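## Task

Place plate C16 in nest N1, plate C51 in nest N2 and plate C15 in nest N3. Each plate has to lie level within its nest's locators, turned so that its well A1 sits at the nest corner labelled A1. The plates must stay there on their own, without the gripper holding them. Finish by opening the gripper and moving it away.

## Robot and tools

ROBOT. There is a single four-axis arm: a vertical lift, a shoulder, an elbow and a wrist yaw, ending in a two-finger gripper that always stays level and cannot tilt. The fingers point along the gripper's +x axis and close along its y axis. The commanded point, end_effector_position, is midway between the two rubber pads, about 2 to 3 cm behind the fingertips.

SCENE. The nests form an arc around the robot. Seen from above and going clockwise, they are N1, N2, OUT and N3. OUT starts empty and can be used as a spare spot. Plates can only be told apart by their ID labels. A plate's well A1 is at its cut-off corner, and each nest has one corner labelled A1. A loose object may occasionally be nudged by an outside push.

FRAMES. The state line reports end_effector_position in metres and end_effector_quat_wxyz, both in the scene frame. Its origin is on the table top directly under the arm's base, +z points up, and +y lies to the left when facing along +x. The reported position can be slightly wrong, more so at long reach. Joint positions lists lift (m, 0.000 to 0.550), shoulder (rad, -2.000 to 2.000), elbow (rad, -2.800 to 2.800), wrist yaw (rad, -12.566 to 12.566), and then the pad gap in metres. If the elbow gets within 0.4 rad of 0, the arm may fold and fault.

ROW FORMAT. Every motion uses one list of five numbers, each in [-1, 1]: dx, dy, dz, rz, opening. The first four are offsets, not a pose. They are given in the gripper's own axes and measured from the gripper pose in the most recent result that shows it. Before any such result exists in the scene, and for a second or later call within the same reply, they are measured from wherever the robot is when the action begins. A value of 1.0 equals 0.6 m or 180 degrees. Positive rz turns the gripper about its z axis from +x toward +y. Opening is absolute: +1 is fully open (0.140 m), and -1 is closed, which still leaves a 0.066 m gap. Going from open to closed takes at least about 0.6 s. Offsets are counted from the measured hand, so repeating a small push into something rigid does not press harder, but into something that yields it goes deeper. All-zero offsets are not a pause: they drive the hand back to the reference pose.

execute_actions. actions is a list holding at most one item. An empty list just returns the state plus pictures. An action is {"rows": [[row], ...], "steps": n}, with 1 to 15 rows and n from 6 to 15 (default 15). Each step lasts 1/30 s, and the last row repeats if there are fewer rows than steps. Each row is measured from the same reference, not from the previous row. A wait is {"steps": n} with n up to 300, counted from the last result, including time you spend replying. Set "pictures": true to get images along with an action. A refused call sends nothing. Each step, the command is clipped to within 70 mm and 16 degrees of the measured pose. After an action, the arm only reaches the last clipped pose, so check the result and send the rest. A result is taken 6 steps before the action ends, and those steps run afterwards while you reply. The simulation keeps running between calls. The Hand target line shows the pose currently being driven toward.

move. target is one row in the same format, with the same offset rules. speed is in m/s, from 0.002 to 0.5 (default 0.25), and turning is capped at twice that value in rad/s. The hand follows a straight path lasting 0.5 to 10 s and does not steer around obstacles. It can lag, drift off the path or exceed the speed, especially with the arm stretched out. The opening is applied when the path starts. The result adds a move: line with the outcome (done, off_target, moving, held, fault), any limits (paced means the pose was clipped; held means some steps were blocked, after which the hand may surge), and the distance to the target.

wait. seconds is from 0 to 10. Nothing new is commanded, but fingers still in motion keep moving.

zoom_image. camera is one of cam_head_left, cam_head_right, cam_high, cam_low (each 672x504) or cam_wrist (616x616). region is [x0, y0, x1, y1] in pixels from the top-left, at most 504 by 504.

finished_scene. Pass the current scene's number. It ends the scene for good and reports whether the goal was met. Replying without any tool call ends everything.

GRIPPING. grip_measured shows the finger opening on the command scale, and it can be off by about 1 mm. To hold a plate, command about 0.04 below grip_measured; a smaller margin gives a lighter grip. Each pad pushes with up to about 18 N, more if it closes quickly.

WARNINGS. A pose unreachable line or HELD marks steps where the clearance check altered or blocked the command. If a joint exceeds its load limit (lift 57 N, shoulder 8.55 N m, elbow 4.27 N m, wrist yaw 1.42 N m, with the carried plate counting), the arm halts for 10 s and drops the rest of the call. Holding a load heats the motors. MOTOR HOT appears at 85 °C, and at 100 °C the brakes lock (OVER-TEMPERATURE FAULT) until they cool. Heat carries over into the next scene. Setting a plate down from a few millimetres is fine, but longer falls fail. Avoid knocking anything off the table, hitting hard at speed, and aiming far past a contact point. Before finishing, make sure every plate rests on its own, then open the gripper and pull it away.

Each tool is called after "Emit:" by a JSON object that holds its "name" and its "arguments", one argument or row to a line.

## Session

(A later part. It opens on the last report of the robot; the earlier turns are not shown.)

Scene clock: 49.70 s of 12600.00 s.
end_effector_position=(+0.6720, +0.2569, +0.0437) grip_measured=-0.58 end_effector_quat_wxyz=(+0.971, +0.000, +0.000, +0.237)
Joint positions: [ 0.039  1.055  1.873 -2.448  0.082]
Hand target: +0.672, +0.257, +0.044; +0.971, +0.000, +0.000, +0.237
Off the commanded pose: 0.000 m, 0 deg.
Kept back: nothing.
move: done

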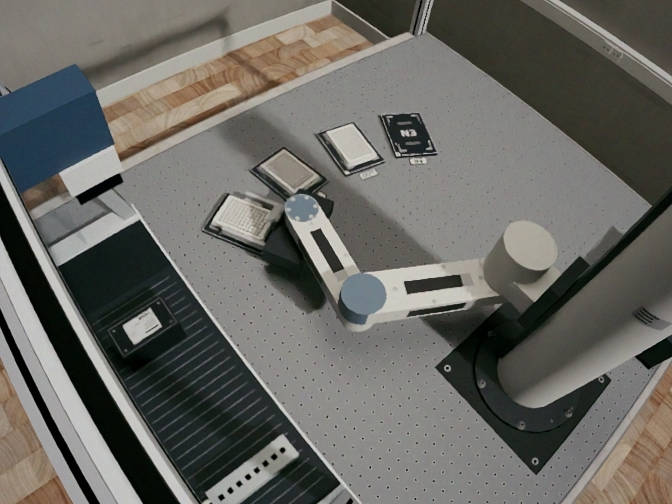

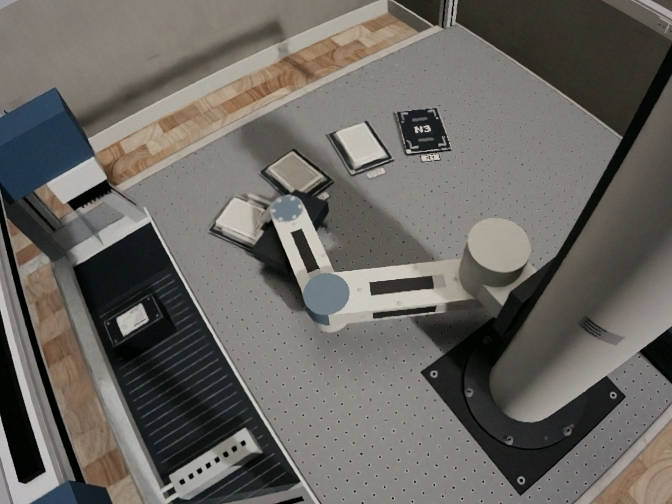

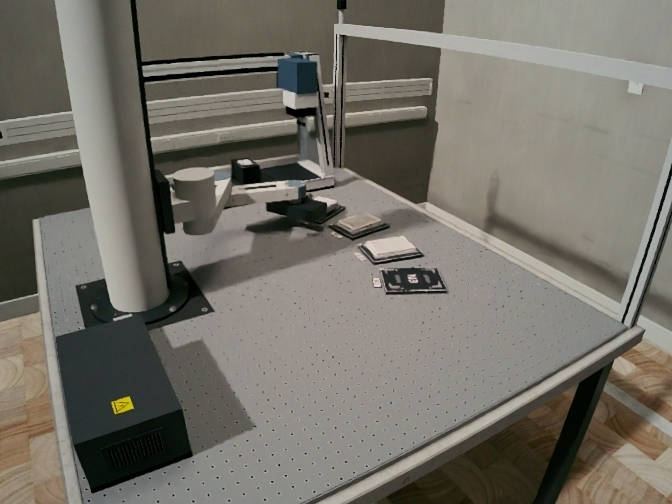

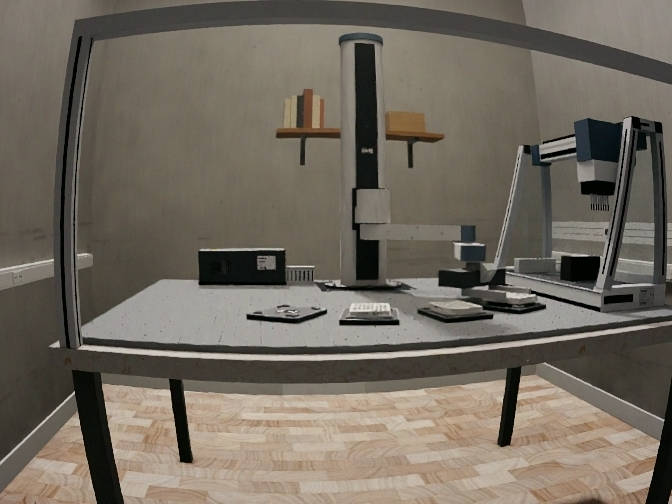

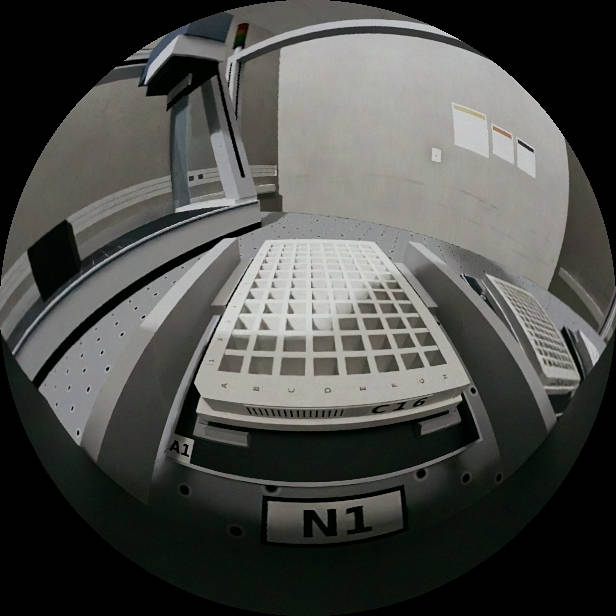

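Emit:
{"name": "move", "arguments": {
  "target": [0, 0, -0.01267, 0, -0.63],
  "speed": 0.025
}}

Emit:
{"name": "execute_actions", "arguments": {
  "actions": [
    {"rows": [[0,0,0,0,-0.5],[0,0,0,0,-0.4],[0,0,0,0,-0.2],[0,0,0,0,0],[0,0,0,0,0],[0,0,0,0,0],[0,0,0.005,0,0],[0,0,0.012,0,0],[0,0,0.02,0,0],[0,0,0.0265,0,0]], "steps": 15}
  ],
  "pictures": true
}}

Emit:
{"name": "move", "arguments": {
  "target": [-0.21679, -0.56726, 0, -0.21644, 0],
  "speed": 0.45
}}

Scene clock: 50.97 s of 12600.00 s.
end_effector_position=(+0.6720, +0.2569, +0.0360) grip_measured=-0.58 end_effector_quat_wxyz=(+0.971, +0.000, +0.000, +0.237)
Joint positions: [ 0.031  1.055  1.873 -2.448  0.082]
Hand target: +0.672, +0.257, +0.036; +0.971, +0.000, +0.000, +0.237
Off the commanded pose: 0.000 m, 0 deg.
Kept back: nothing.
move: done

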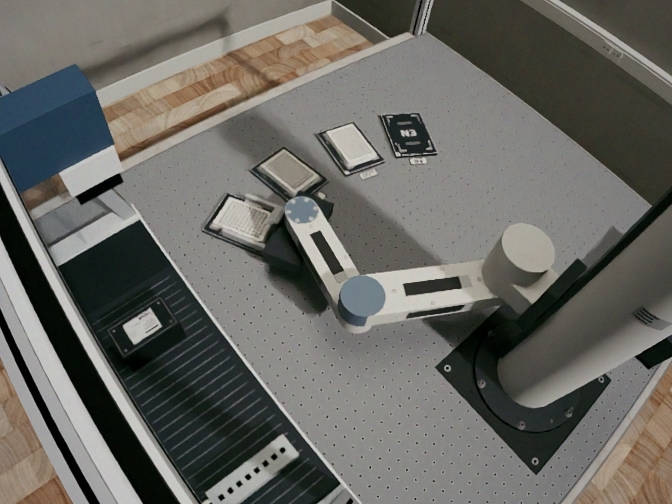

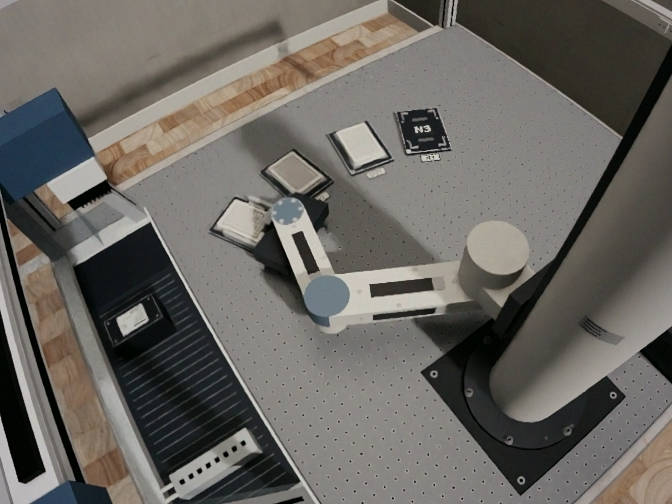

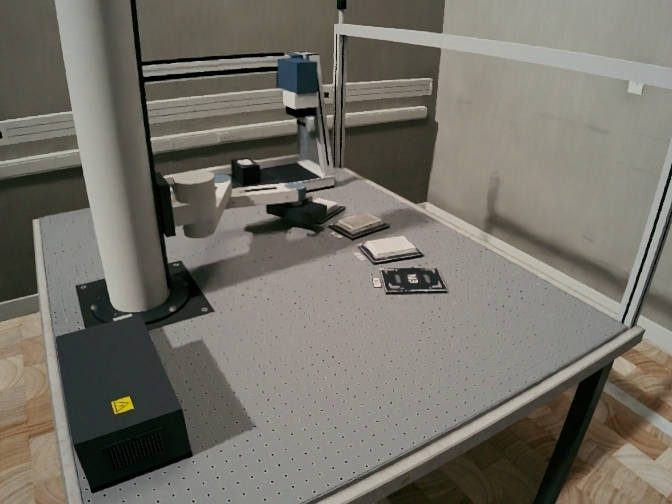

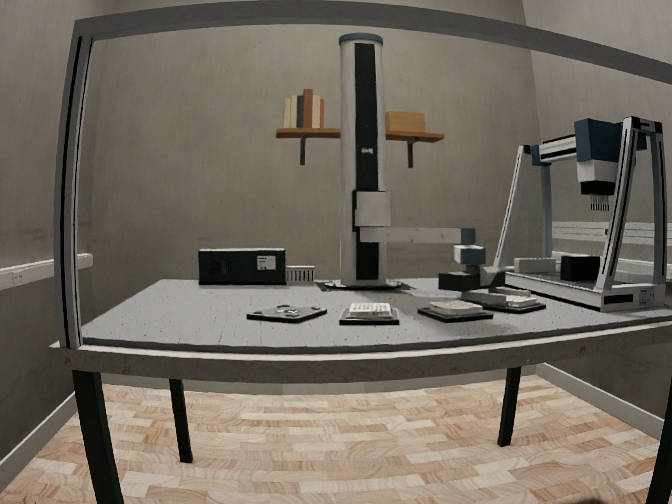

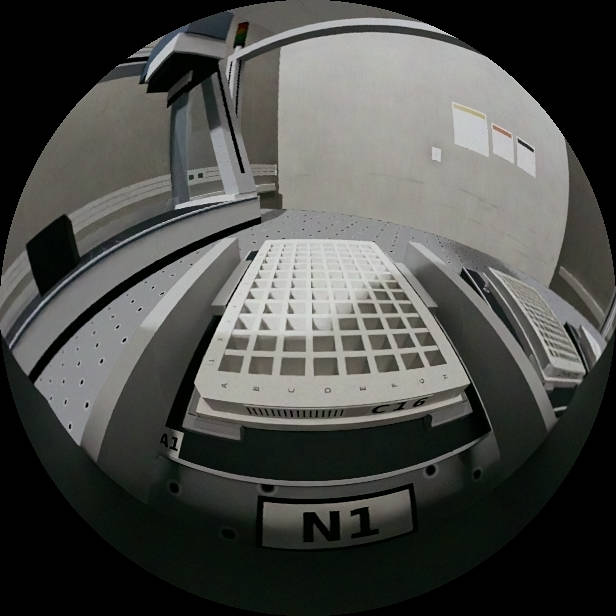

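Scene clock: 51.27 s of 12600.00 s.
end_effector_position=(+0.6720, +0.2569, +0.0408) grip_measured=+0.00 end_effector_quat_wxyz=(+0.971, +0.000, +0.000, +0.237)
Joint positions: [ 0.036  1.055  1.873 -2.448  0.103]
Steps of this call (steps 1 to 9: the first 9 steps of this action). Readings (end_effector_position):
1: (+0.6720, +0.2569, +0.0360)
2: (+0.6720, +0.2569, +0.0360)
4: (+0.6720, +0.2569, +0.0360)
8: (+0.6720, +0.2569, +0.0376)
9: the state above

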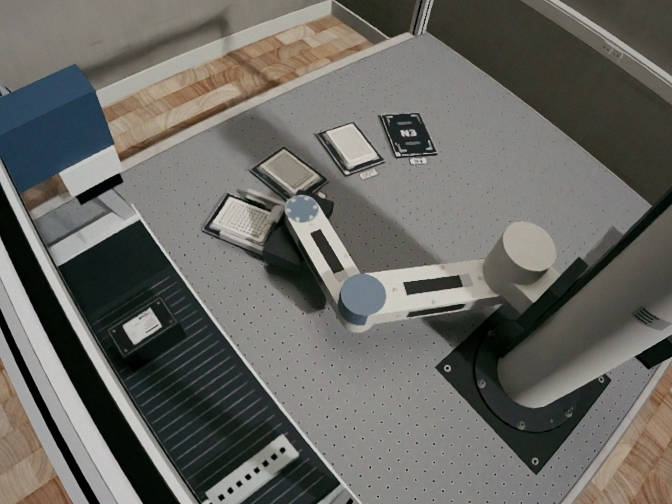

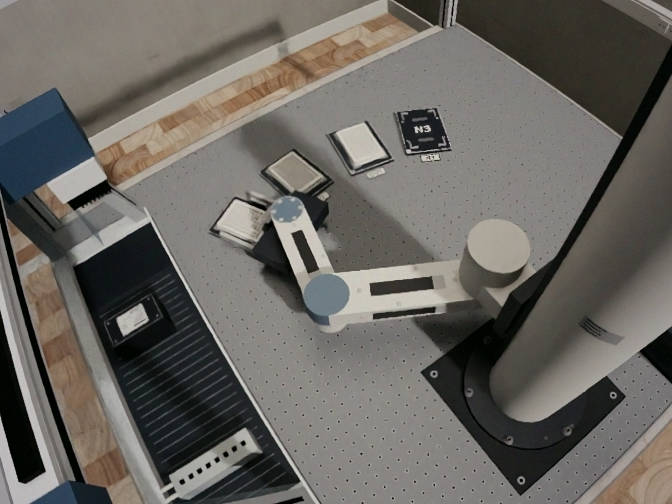

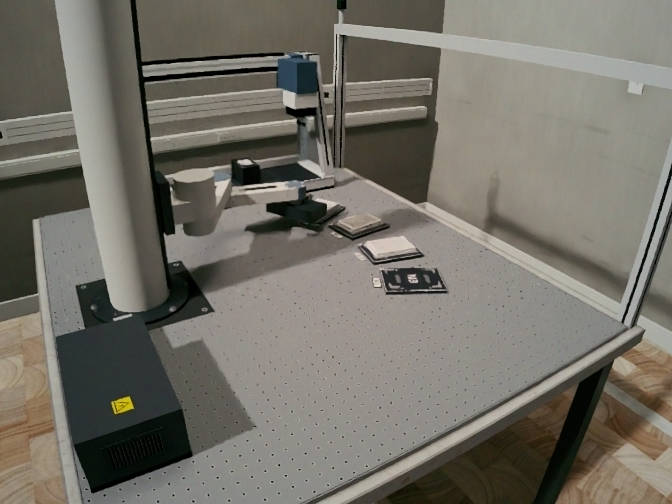

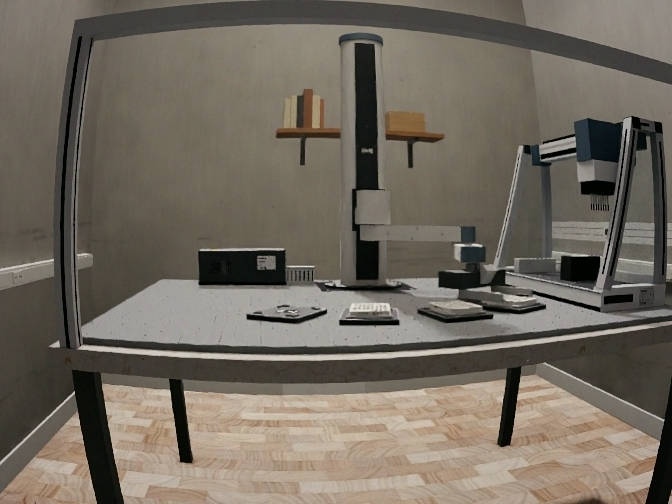

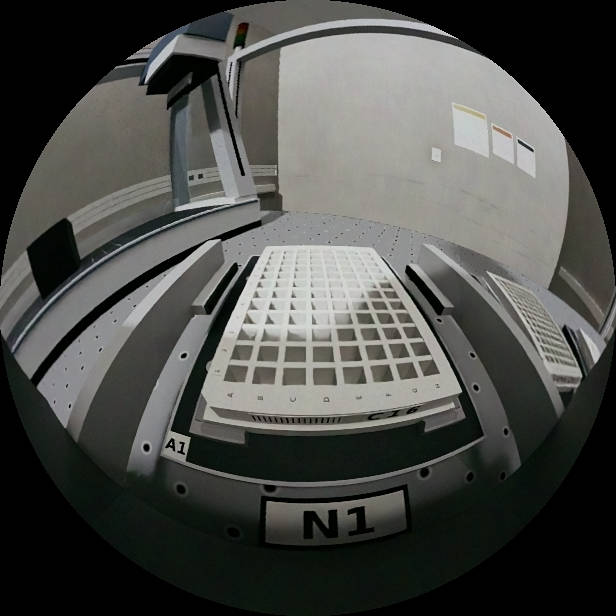

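Scene clock: 52.90 s of 12600.00 s.
end_effector_position=(+0.7134, -0.1053, +0.0520) grip_measured=+0.00 end_effector_quat_wxyz=(+0.995, +0.000, +0.000, -0.100)
Joint positions: [ 0.047  0.418  1.803 -2.423  0.103]
Hand target: +0.713, -0.105, +0.052; +0.995, +0.000, +0.000, -0.100
Off your previous action's commanded pose: 0.000 m, 0 deg at its last step (step 6 of this call).
Off the commanded pose: 0.000 m, 0 deg.
Kept back: nothing.
move: done

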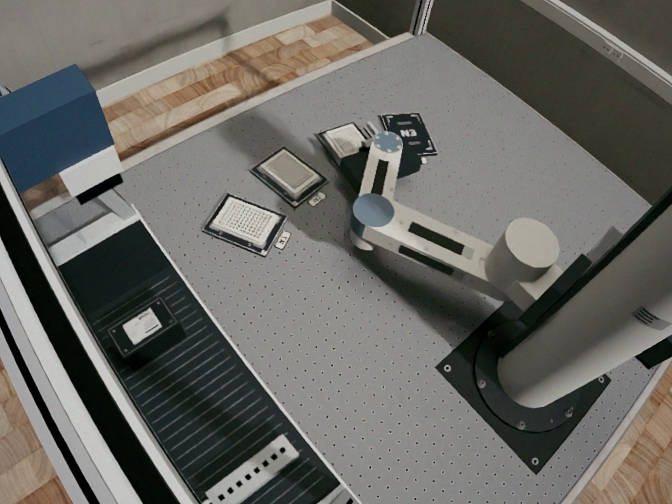

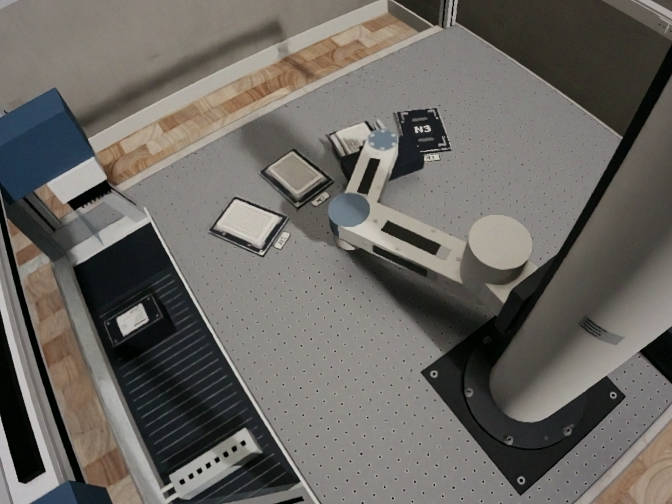

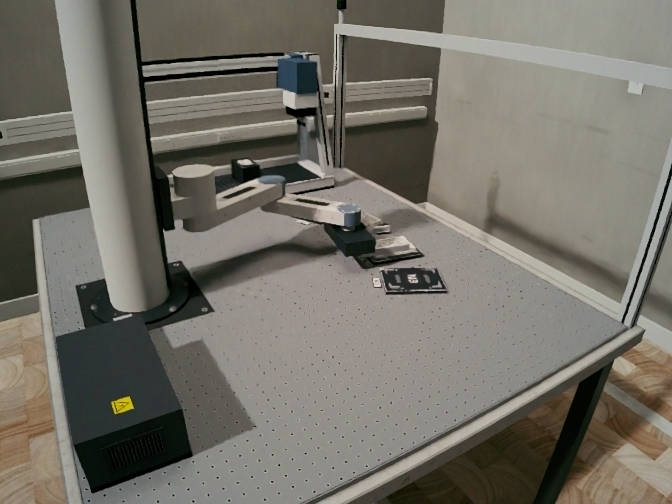

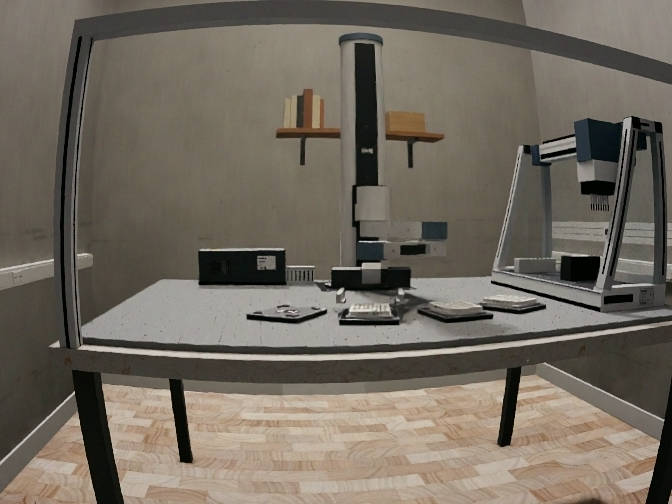

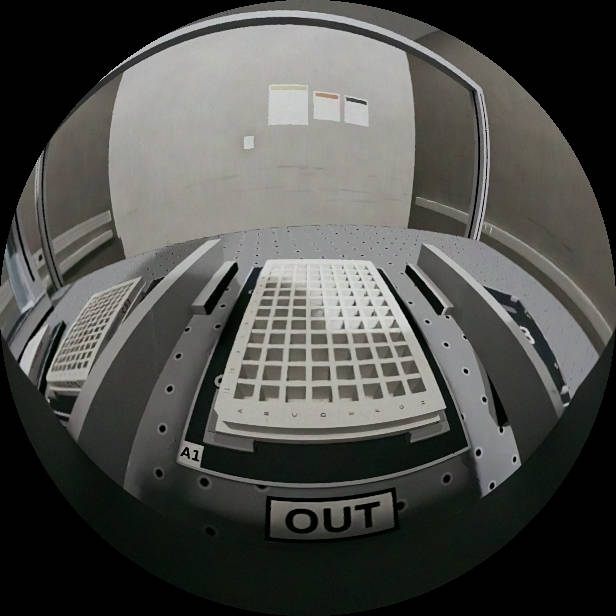

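Emit:
{"name": "execute_actions", "arguments": {
  "actions": [
    {"rows": [[0,0.00033,-0.004,0.0002,-0.15],[0,0.00033,-0.009,0.0002,-0.25],[0,0.00033,-0.015,0.0002,-0.3],[0,0.00033,-0.021,0.0002,-0.3],[0,0.00033,-0.025,0.0002,-0.3],[0,0.00033,-0.02733,0.0002,-0.3],[0,0.00033,-0.02733,0.0002,-0.3],[0,0.00033,-0.02733,0.0002,-0.35],[0,0.00033,-0.02733,0.0002,-0.4],[0,0.00033,-0.02733,0.0002,-0.45],[0,0.00033,-0.02733,0.0002,-0.49],[0,0.00033,-0.02733,0.0002,-0.52],[0,0.00033,-0.02733,0.0002,-0.54],[0,0.00033,-0.02733,0.0002,-0.56],[0,0.00033,-0.02733,0.0002,-0.58]], "steps": 15}
  ]
}}

Emit:
{"name": "execute_actions", "arguments": {
  "actions": [
    {"rows": [[0,0,0,0,-0.6],[0,0,0,0,-0.62],[0,0,0,0,-0.63],[0,0,0,0,-0.63],[0,0,0,0,-0.63],[0,0,0,0,-0.63],[0,0,0.002,0,-0.63],[0,0,0.005,0,-0.63],[0,0,0.009,0,-0.63],[0,0,0.013,0,-0.63],[0,0,0.017,0,-0.63],[0,0,0.02,0,-0.63]], "steps": 15}
  ]
}}

Emit:
{"name": "move", "arguments": {
  "target": [-0.03031, -0.29942, -0.0065, -0.0955, -0.63],
  "speed": 0.4
}}

Emit:
{"name": "zoom_image", "arguments": {
  "camera": "cam_wrist",
  "region": [160, 390, 280, 480]
}}

Emit:
{"name": "zoom_image", "arguments": {
  "camera": "cam_wrist",
  "region": [390, 380, 510, 470]
}}

Scene clock: 54.83 s of 12600.00 s.
end_effector_position=(+0.7134, -0.1053, +0.0354) grip_measured=-0.37 end_effector_quat_wxyz=(+0.995, +0.000, +0.000, -0.100)
Joint positions: [ 0.03   0.418  1.803 -2.422  0.089]
Steps of this call (steps 1 to 49: nothing new was sent; steps 50 to 58: the first 9 steps of this action). Readings (end_effector_position):
50: (+0.7134, -0.1053, +0.0519)
51: (+0.7134, -0.1053, +0.0504)
53: (+0.7134, -0.1053, +0.0447)
57: (+0.7134, -0.1053, +0.0353)
58: the state above

Scene clock: 55.33 s of 12600.00 s.
end_effector_position=(+0.7134, -0.1052, +0.0382) grip_measured=-0.58 end_effector_quat_wxyz=(+0.995, +0.000, +0.000, -0.100)
Joint positions: [ 0.033  0.418  1.803 -2.422  0.082]
Off your previous action's commanded pose: 0.000 m, 0 deg at its last step (step 6 of this call).
Steps of this call (steps 1 to 6: the last 6 steps of your previous action; steps 7 to 15: the first 9 steps of this action, its rows measured from where the robot was after step 6). Readings (end_effector_position):
6: (+0.7134, -0.1052, +0.0355)
7: (+0.7134, -0.1052, +0.0355)
8: (+0.7134, -0.1052, +0.0355)
10: (+0.7134, -0.1052, +0.0355)
14: (+0.7134, -0.1052, +0.0366)
15: the state above

Scene clock: 56.60 s of 12600.00 s.
end_effector_position=(+0.6597, -0.2779, +0.0437) grip_measured=-0.58 end_effector_quat_wxyz=(+0.969, +0.000, +0.000, -0.248)
Joint positions: [ 0.039  0.053  1.868 -2.422  0.082]
Hand target: +0.660, -0.278, +0.044; +0.969, +0.000, +0.000, -0.248
Off your previous action's commanded pose: 0.000 m, 0 deg at its last step (step 6 of this call).
Off the commanded pose: 0.000 m, 0 deg.
Kept back: nothing.
move: done

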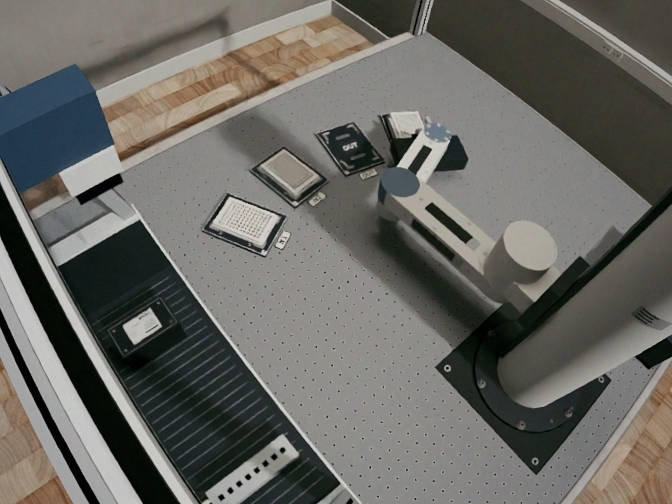

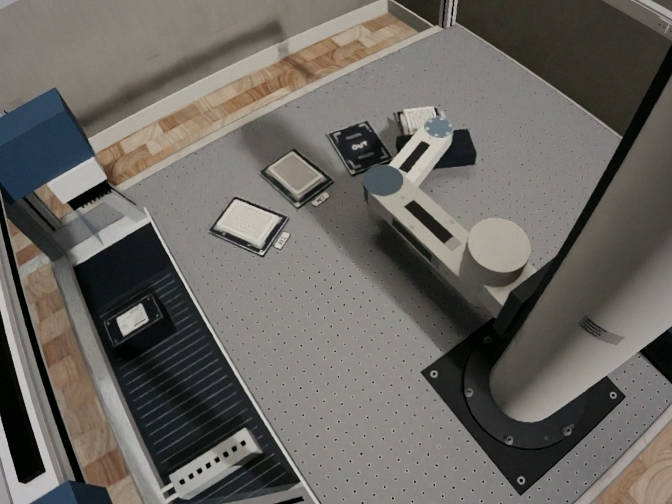

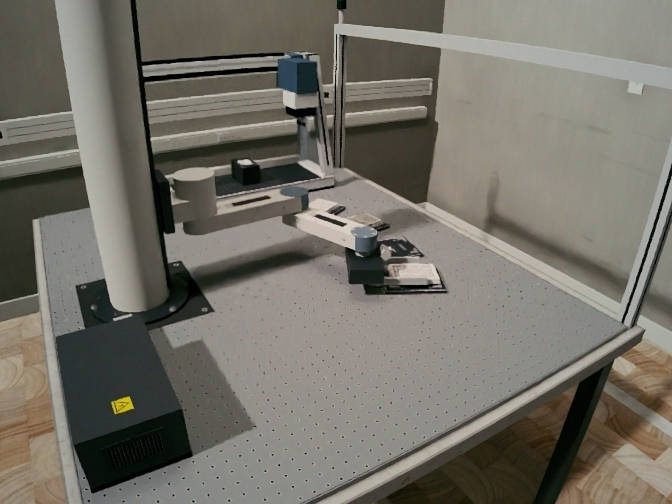

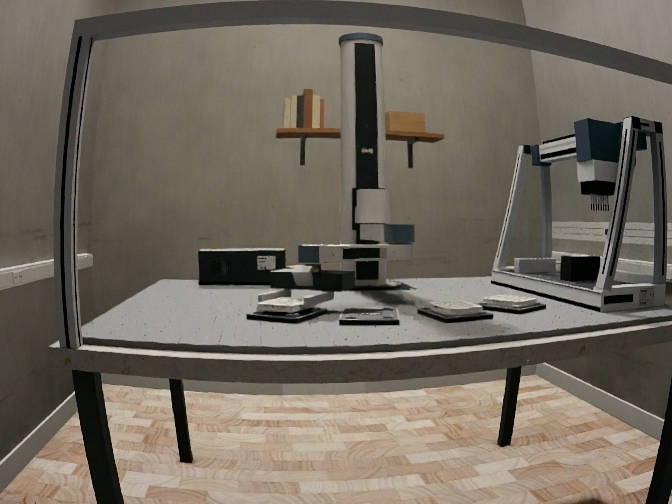

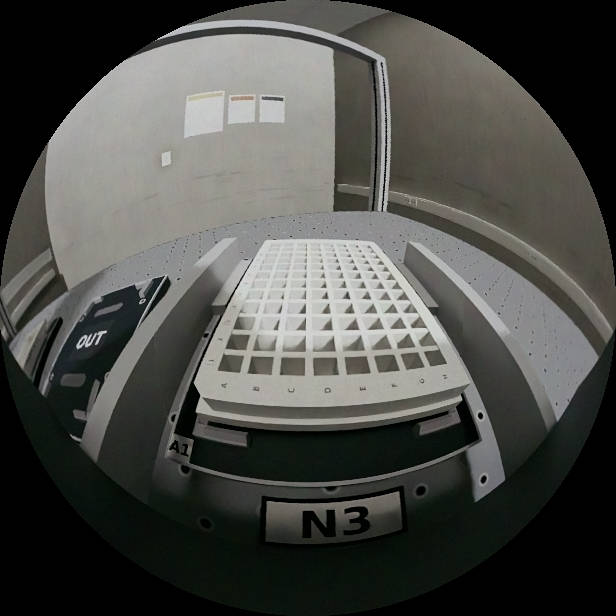

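Region (160, 390, 280, 480) of cam_wrist's 616x616 image, scaled by 4.200, with more detail than that image has; it fills the top 378 rows of this view, and the rest is white.

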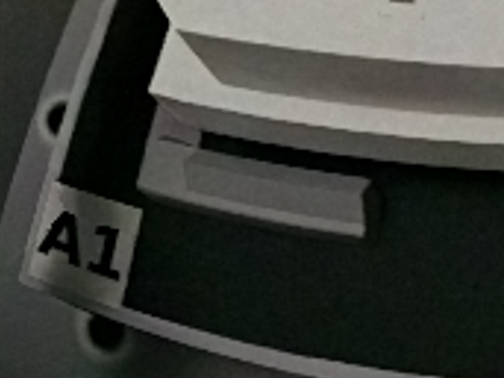

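Region (390, 380, 510, 470) of cam_wrist's 616x616 image, scaled by 4.200, with more detail than that image has; it fills the top 378 rows of this view, and the rest is white.

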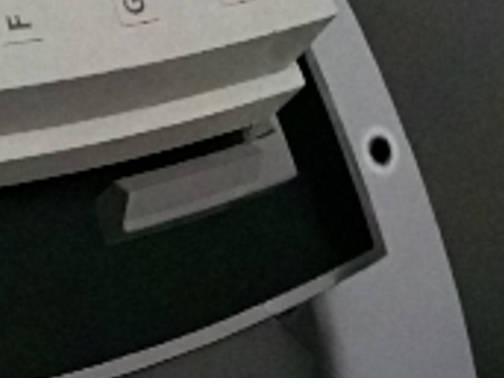

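Emit:
{"name": "move", "arguments": {
  "target": [-0.0002, 0.00055, -0.0128, 0, -0.63],
  "speed": 0.025
}}

Emit:
{"name": "execute_actions", "arguments": {
  "actions": [
    {"rows": [[0,0,0,0,-0.5],[0,0,0,0,-0.4],[0,0,0,0,-0.2],[0,0,0,0,0],[0,0,0,0,0],[0,0,0,0,0],[0,0,0.005,0,0],[0,0,0.012,0,0],[0,0,0.02,0,0],[0,0,0.03,0,0],[0,0,0.04,0,0],[0,0,0.05,0,0]], "steps": 15}
  ]
}}

Emit:
{"name": "move", "arguments": {
  "target": [-0.25, 0.1, 0.06, 0.1, 0],
  "speed": 0.4
}}

Scene clock: 57.63 s of 12600.00 s.
end_effector_position=(+0.6597, -0.2776, +0.0359) grip_measured=-0.58 end_effector_quat_wxyz=(+0.969, +0.000, +0.000, -0.248)
Joint positions: [ 0.031  0.054  1.867 -2.422  0.082]
Hand target: +0.660, -0.278, +0.036; +0.969, +0.000, +0.000, -0.248
Off the commanded pose: 0.000 m, 0 deg.
Kept back: nothing.
move: done

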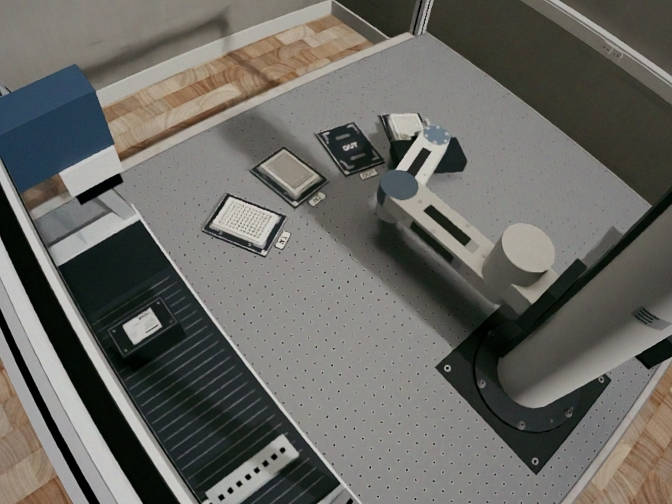

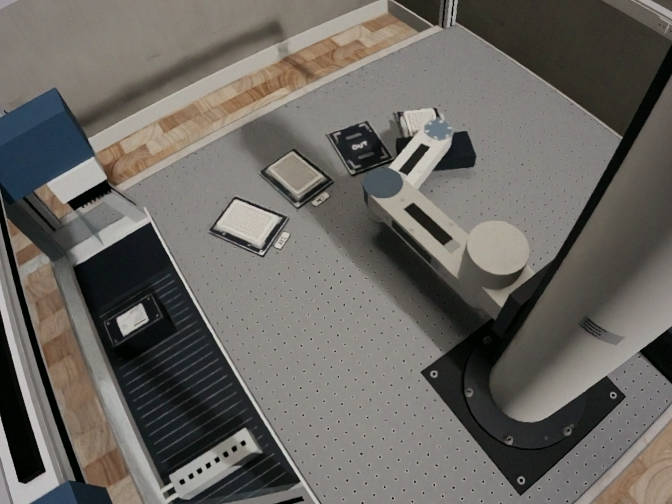

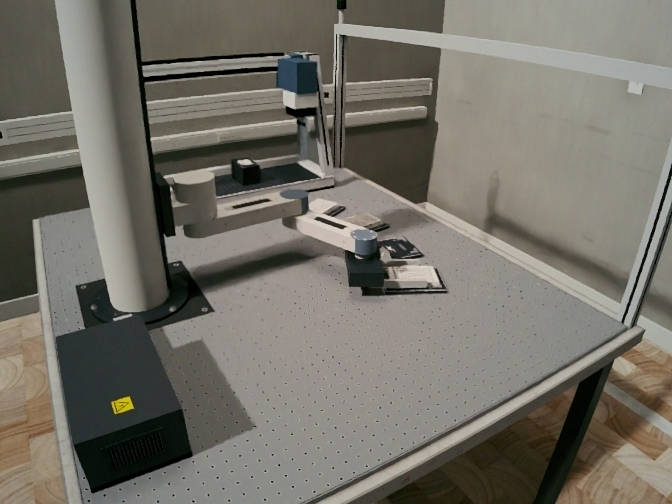

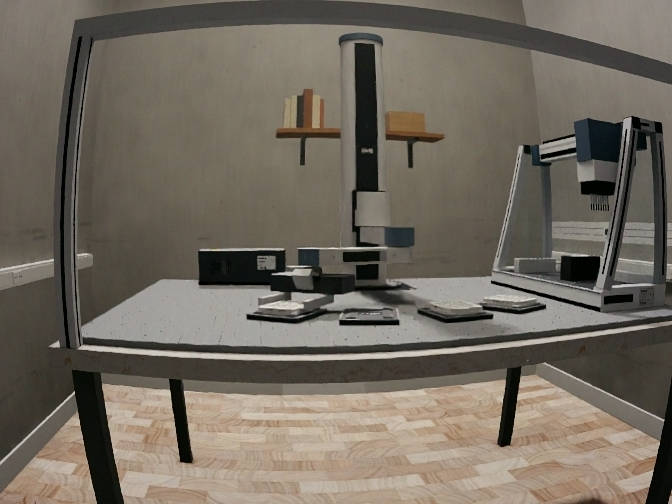

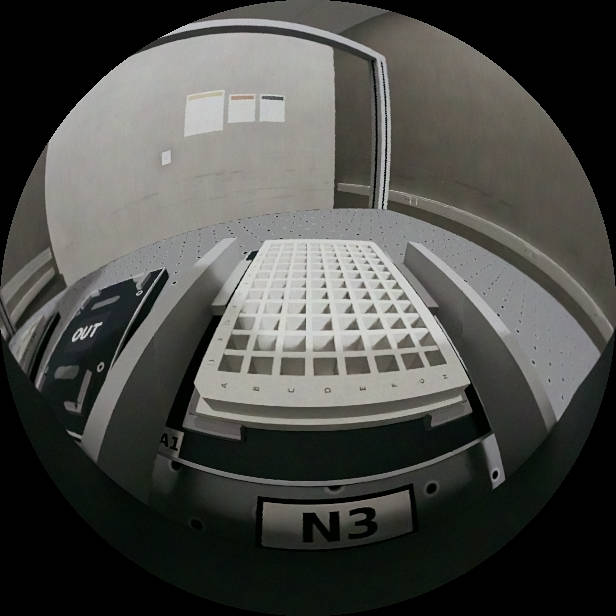

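Scene clock: 57.93 s of 12600.00 s.
end_effector_position=(+0.6597, -0.2776, +0.0408) grip_measured=+0.00 end_effector_quat_wxyz=(+0.969, +0.000, +0.000, -0.248)
Joint positions: [ 0.036  0.054  1.867 -2.422  0.103]
Steps of this call (steps 1 to 9: the first 9 steps of this action). Readings (end_effector_position):
1: (+0.6597, -0.2776, +0.0359)
2: (+0.6597, -0.2776, +0.0359)
4: (+0.6597, -0.2776, +0.0359)
8: (+0.6597, -0.2776, +0.0375)
9: the state above

Scene clock: 59.23 s of 12600.00 s.
end_effector_position=(+0.5570, -0.1529, +0.1020) grip_measured=+0.00 end_effector_quat_wxyz=(+0.996, +0.000, +0.000, -0.093)
Joint positions: [ 0.097  0.415  1.107 -1.709  0.103]
Hand target: +0.557, -0.153, +0.102; +0.996, +0.000, +0.000, -0.093
Off your previous action's commanded pose: 0.000 m, 0 deg at its last step (step 6 of this call).
Off the commanded pose: 0.000 m, 0 deg.
Kept back: nothing.
move: done

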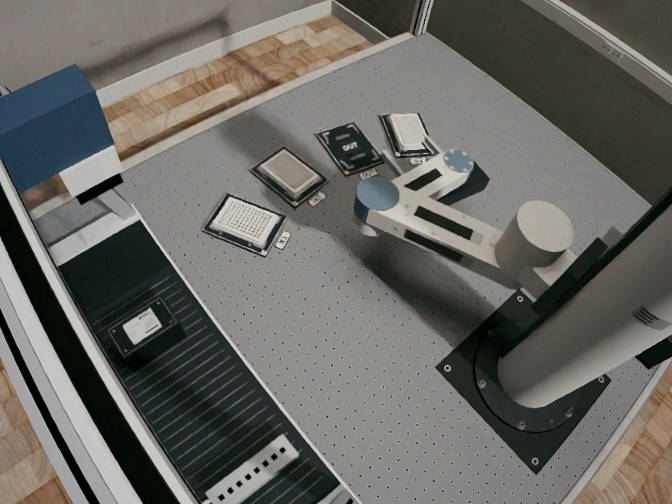

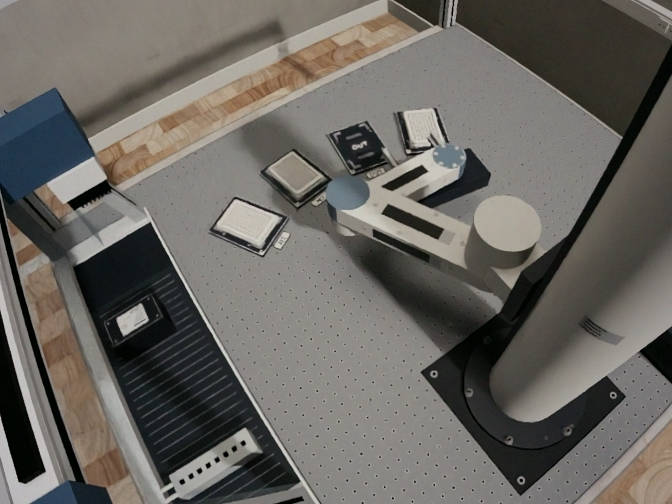

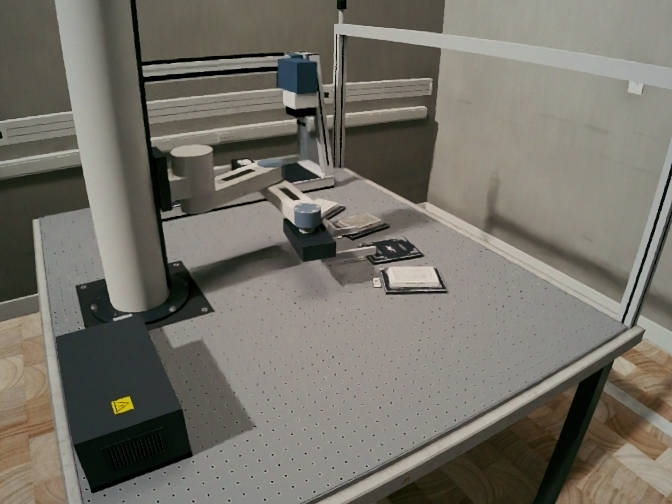

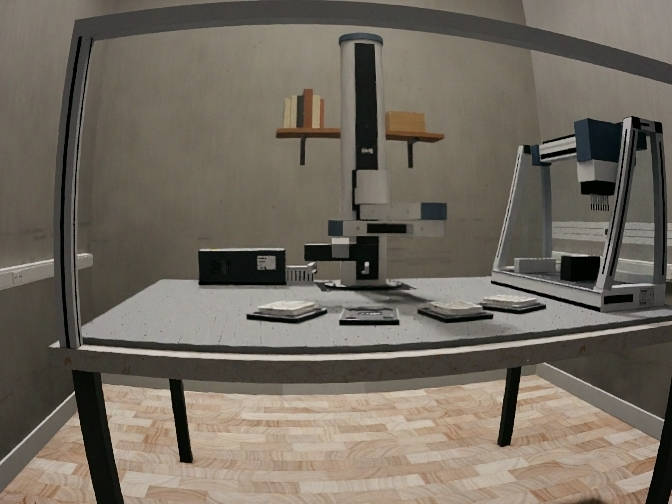

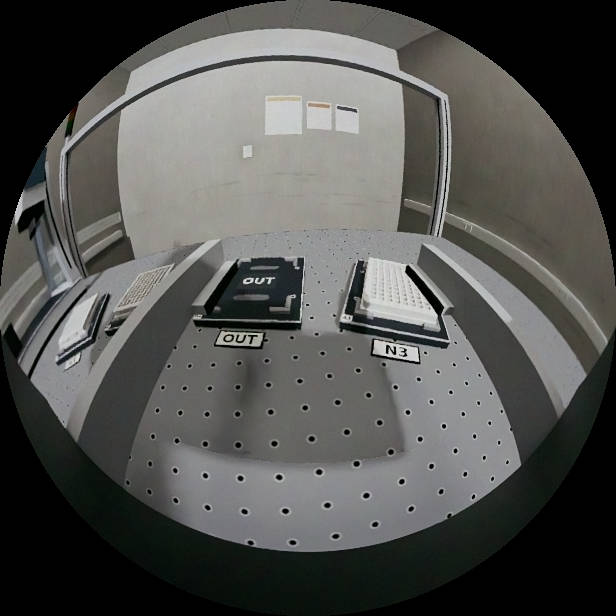

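Emit:
{"name": "zoom_image", "arguments": {
  "camera": "cam_head_left",
  "region": [190, 100, 450, 270]
}}

Emit:
{"name": "zoom_image", "arguments": {
  "camera": "cam_low",
  "region": [230, 280, 560, 340]
}}

Region (190, 100, 450, 270) of cam_head_left's 672x504 image, scaled by 1.938, with more detail than that image has; it fills the top 330 rows of this view, and the rest is white.

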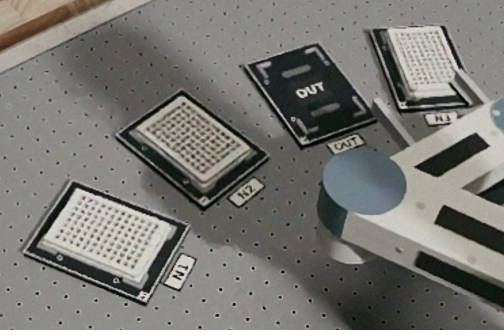

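Region (230, 280, 560, 340) of cam_low's 672x504 image, scaled by 1.527, with more detail than that image has; it fills the top 92 rows of this view, and the rest is white.

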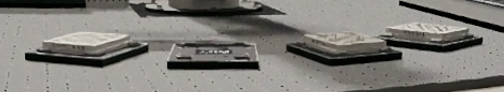

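Emit:
{"name": "zoom_image", "arguments": {
  "camera": "cam_head_left",
  "region": [245, 140, 335, 212]
}}

Region (245, 140, 335, 212) of cam_head_left's 672x504 image, scaled by 5.600, with more detail than that image has; it fills the top 403 rows of this view, and the rest is white.

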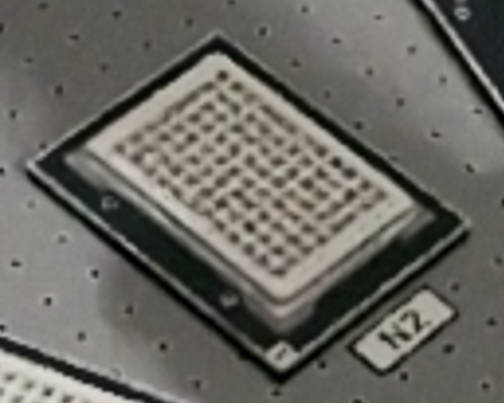

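Emit:
{"name": "finished_scene", "arguments": {
  "scene": 1
}}

The scene is finished: the task was done.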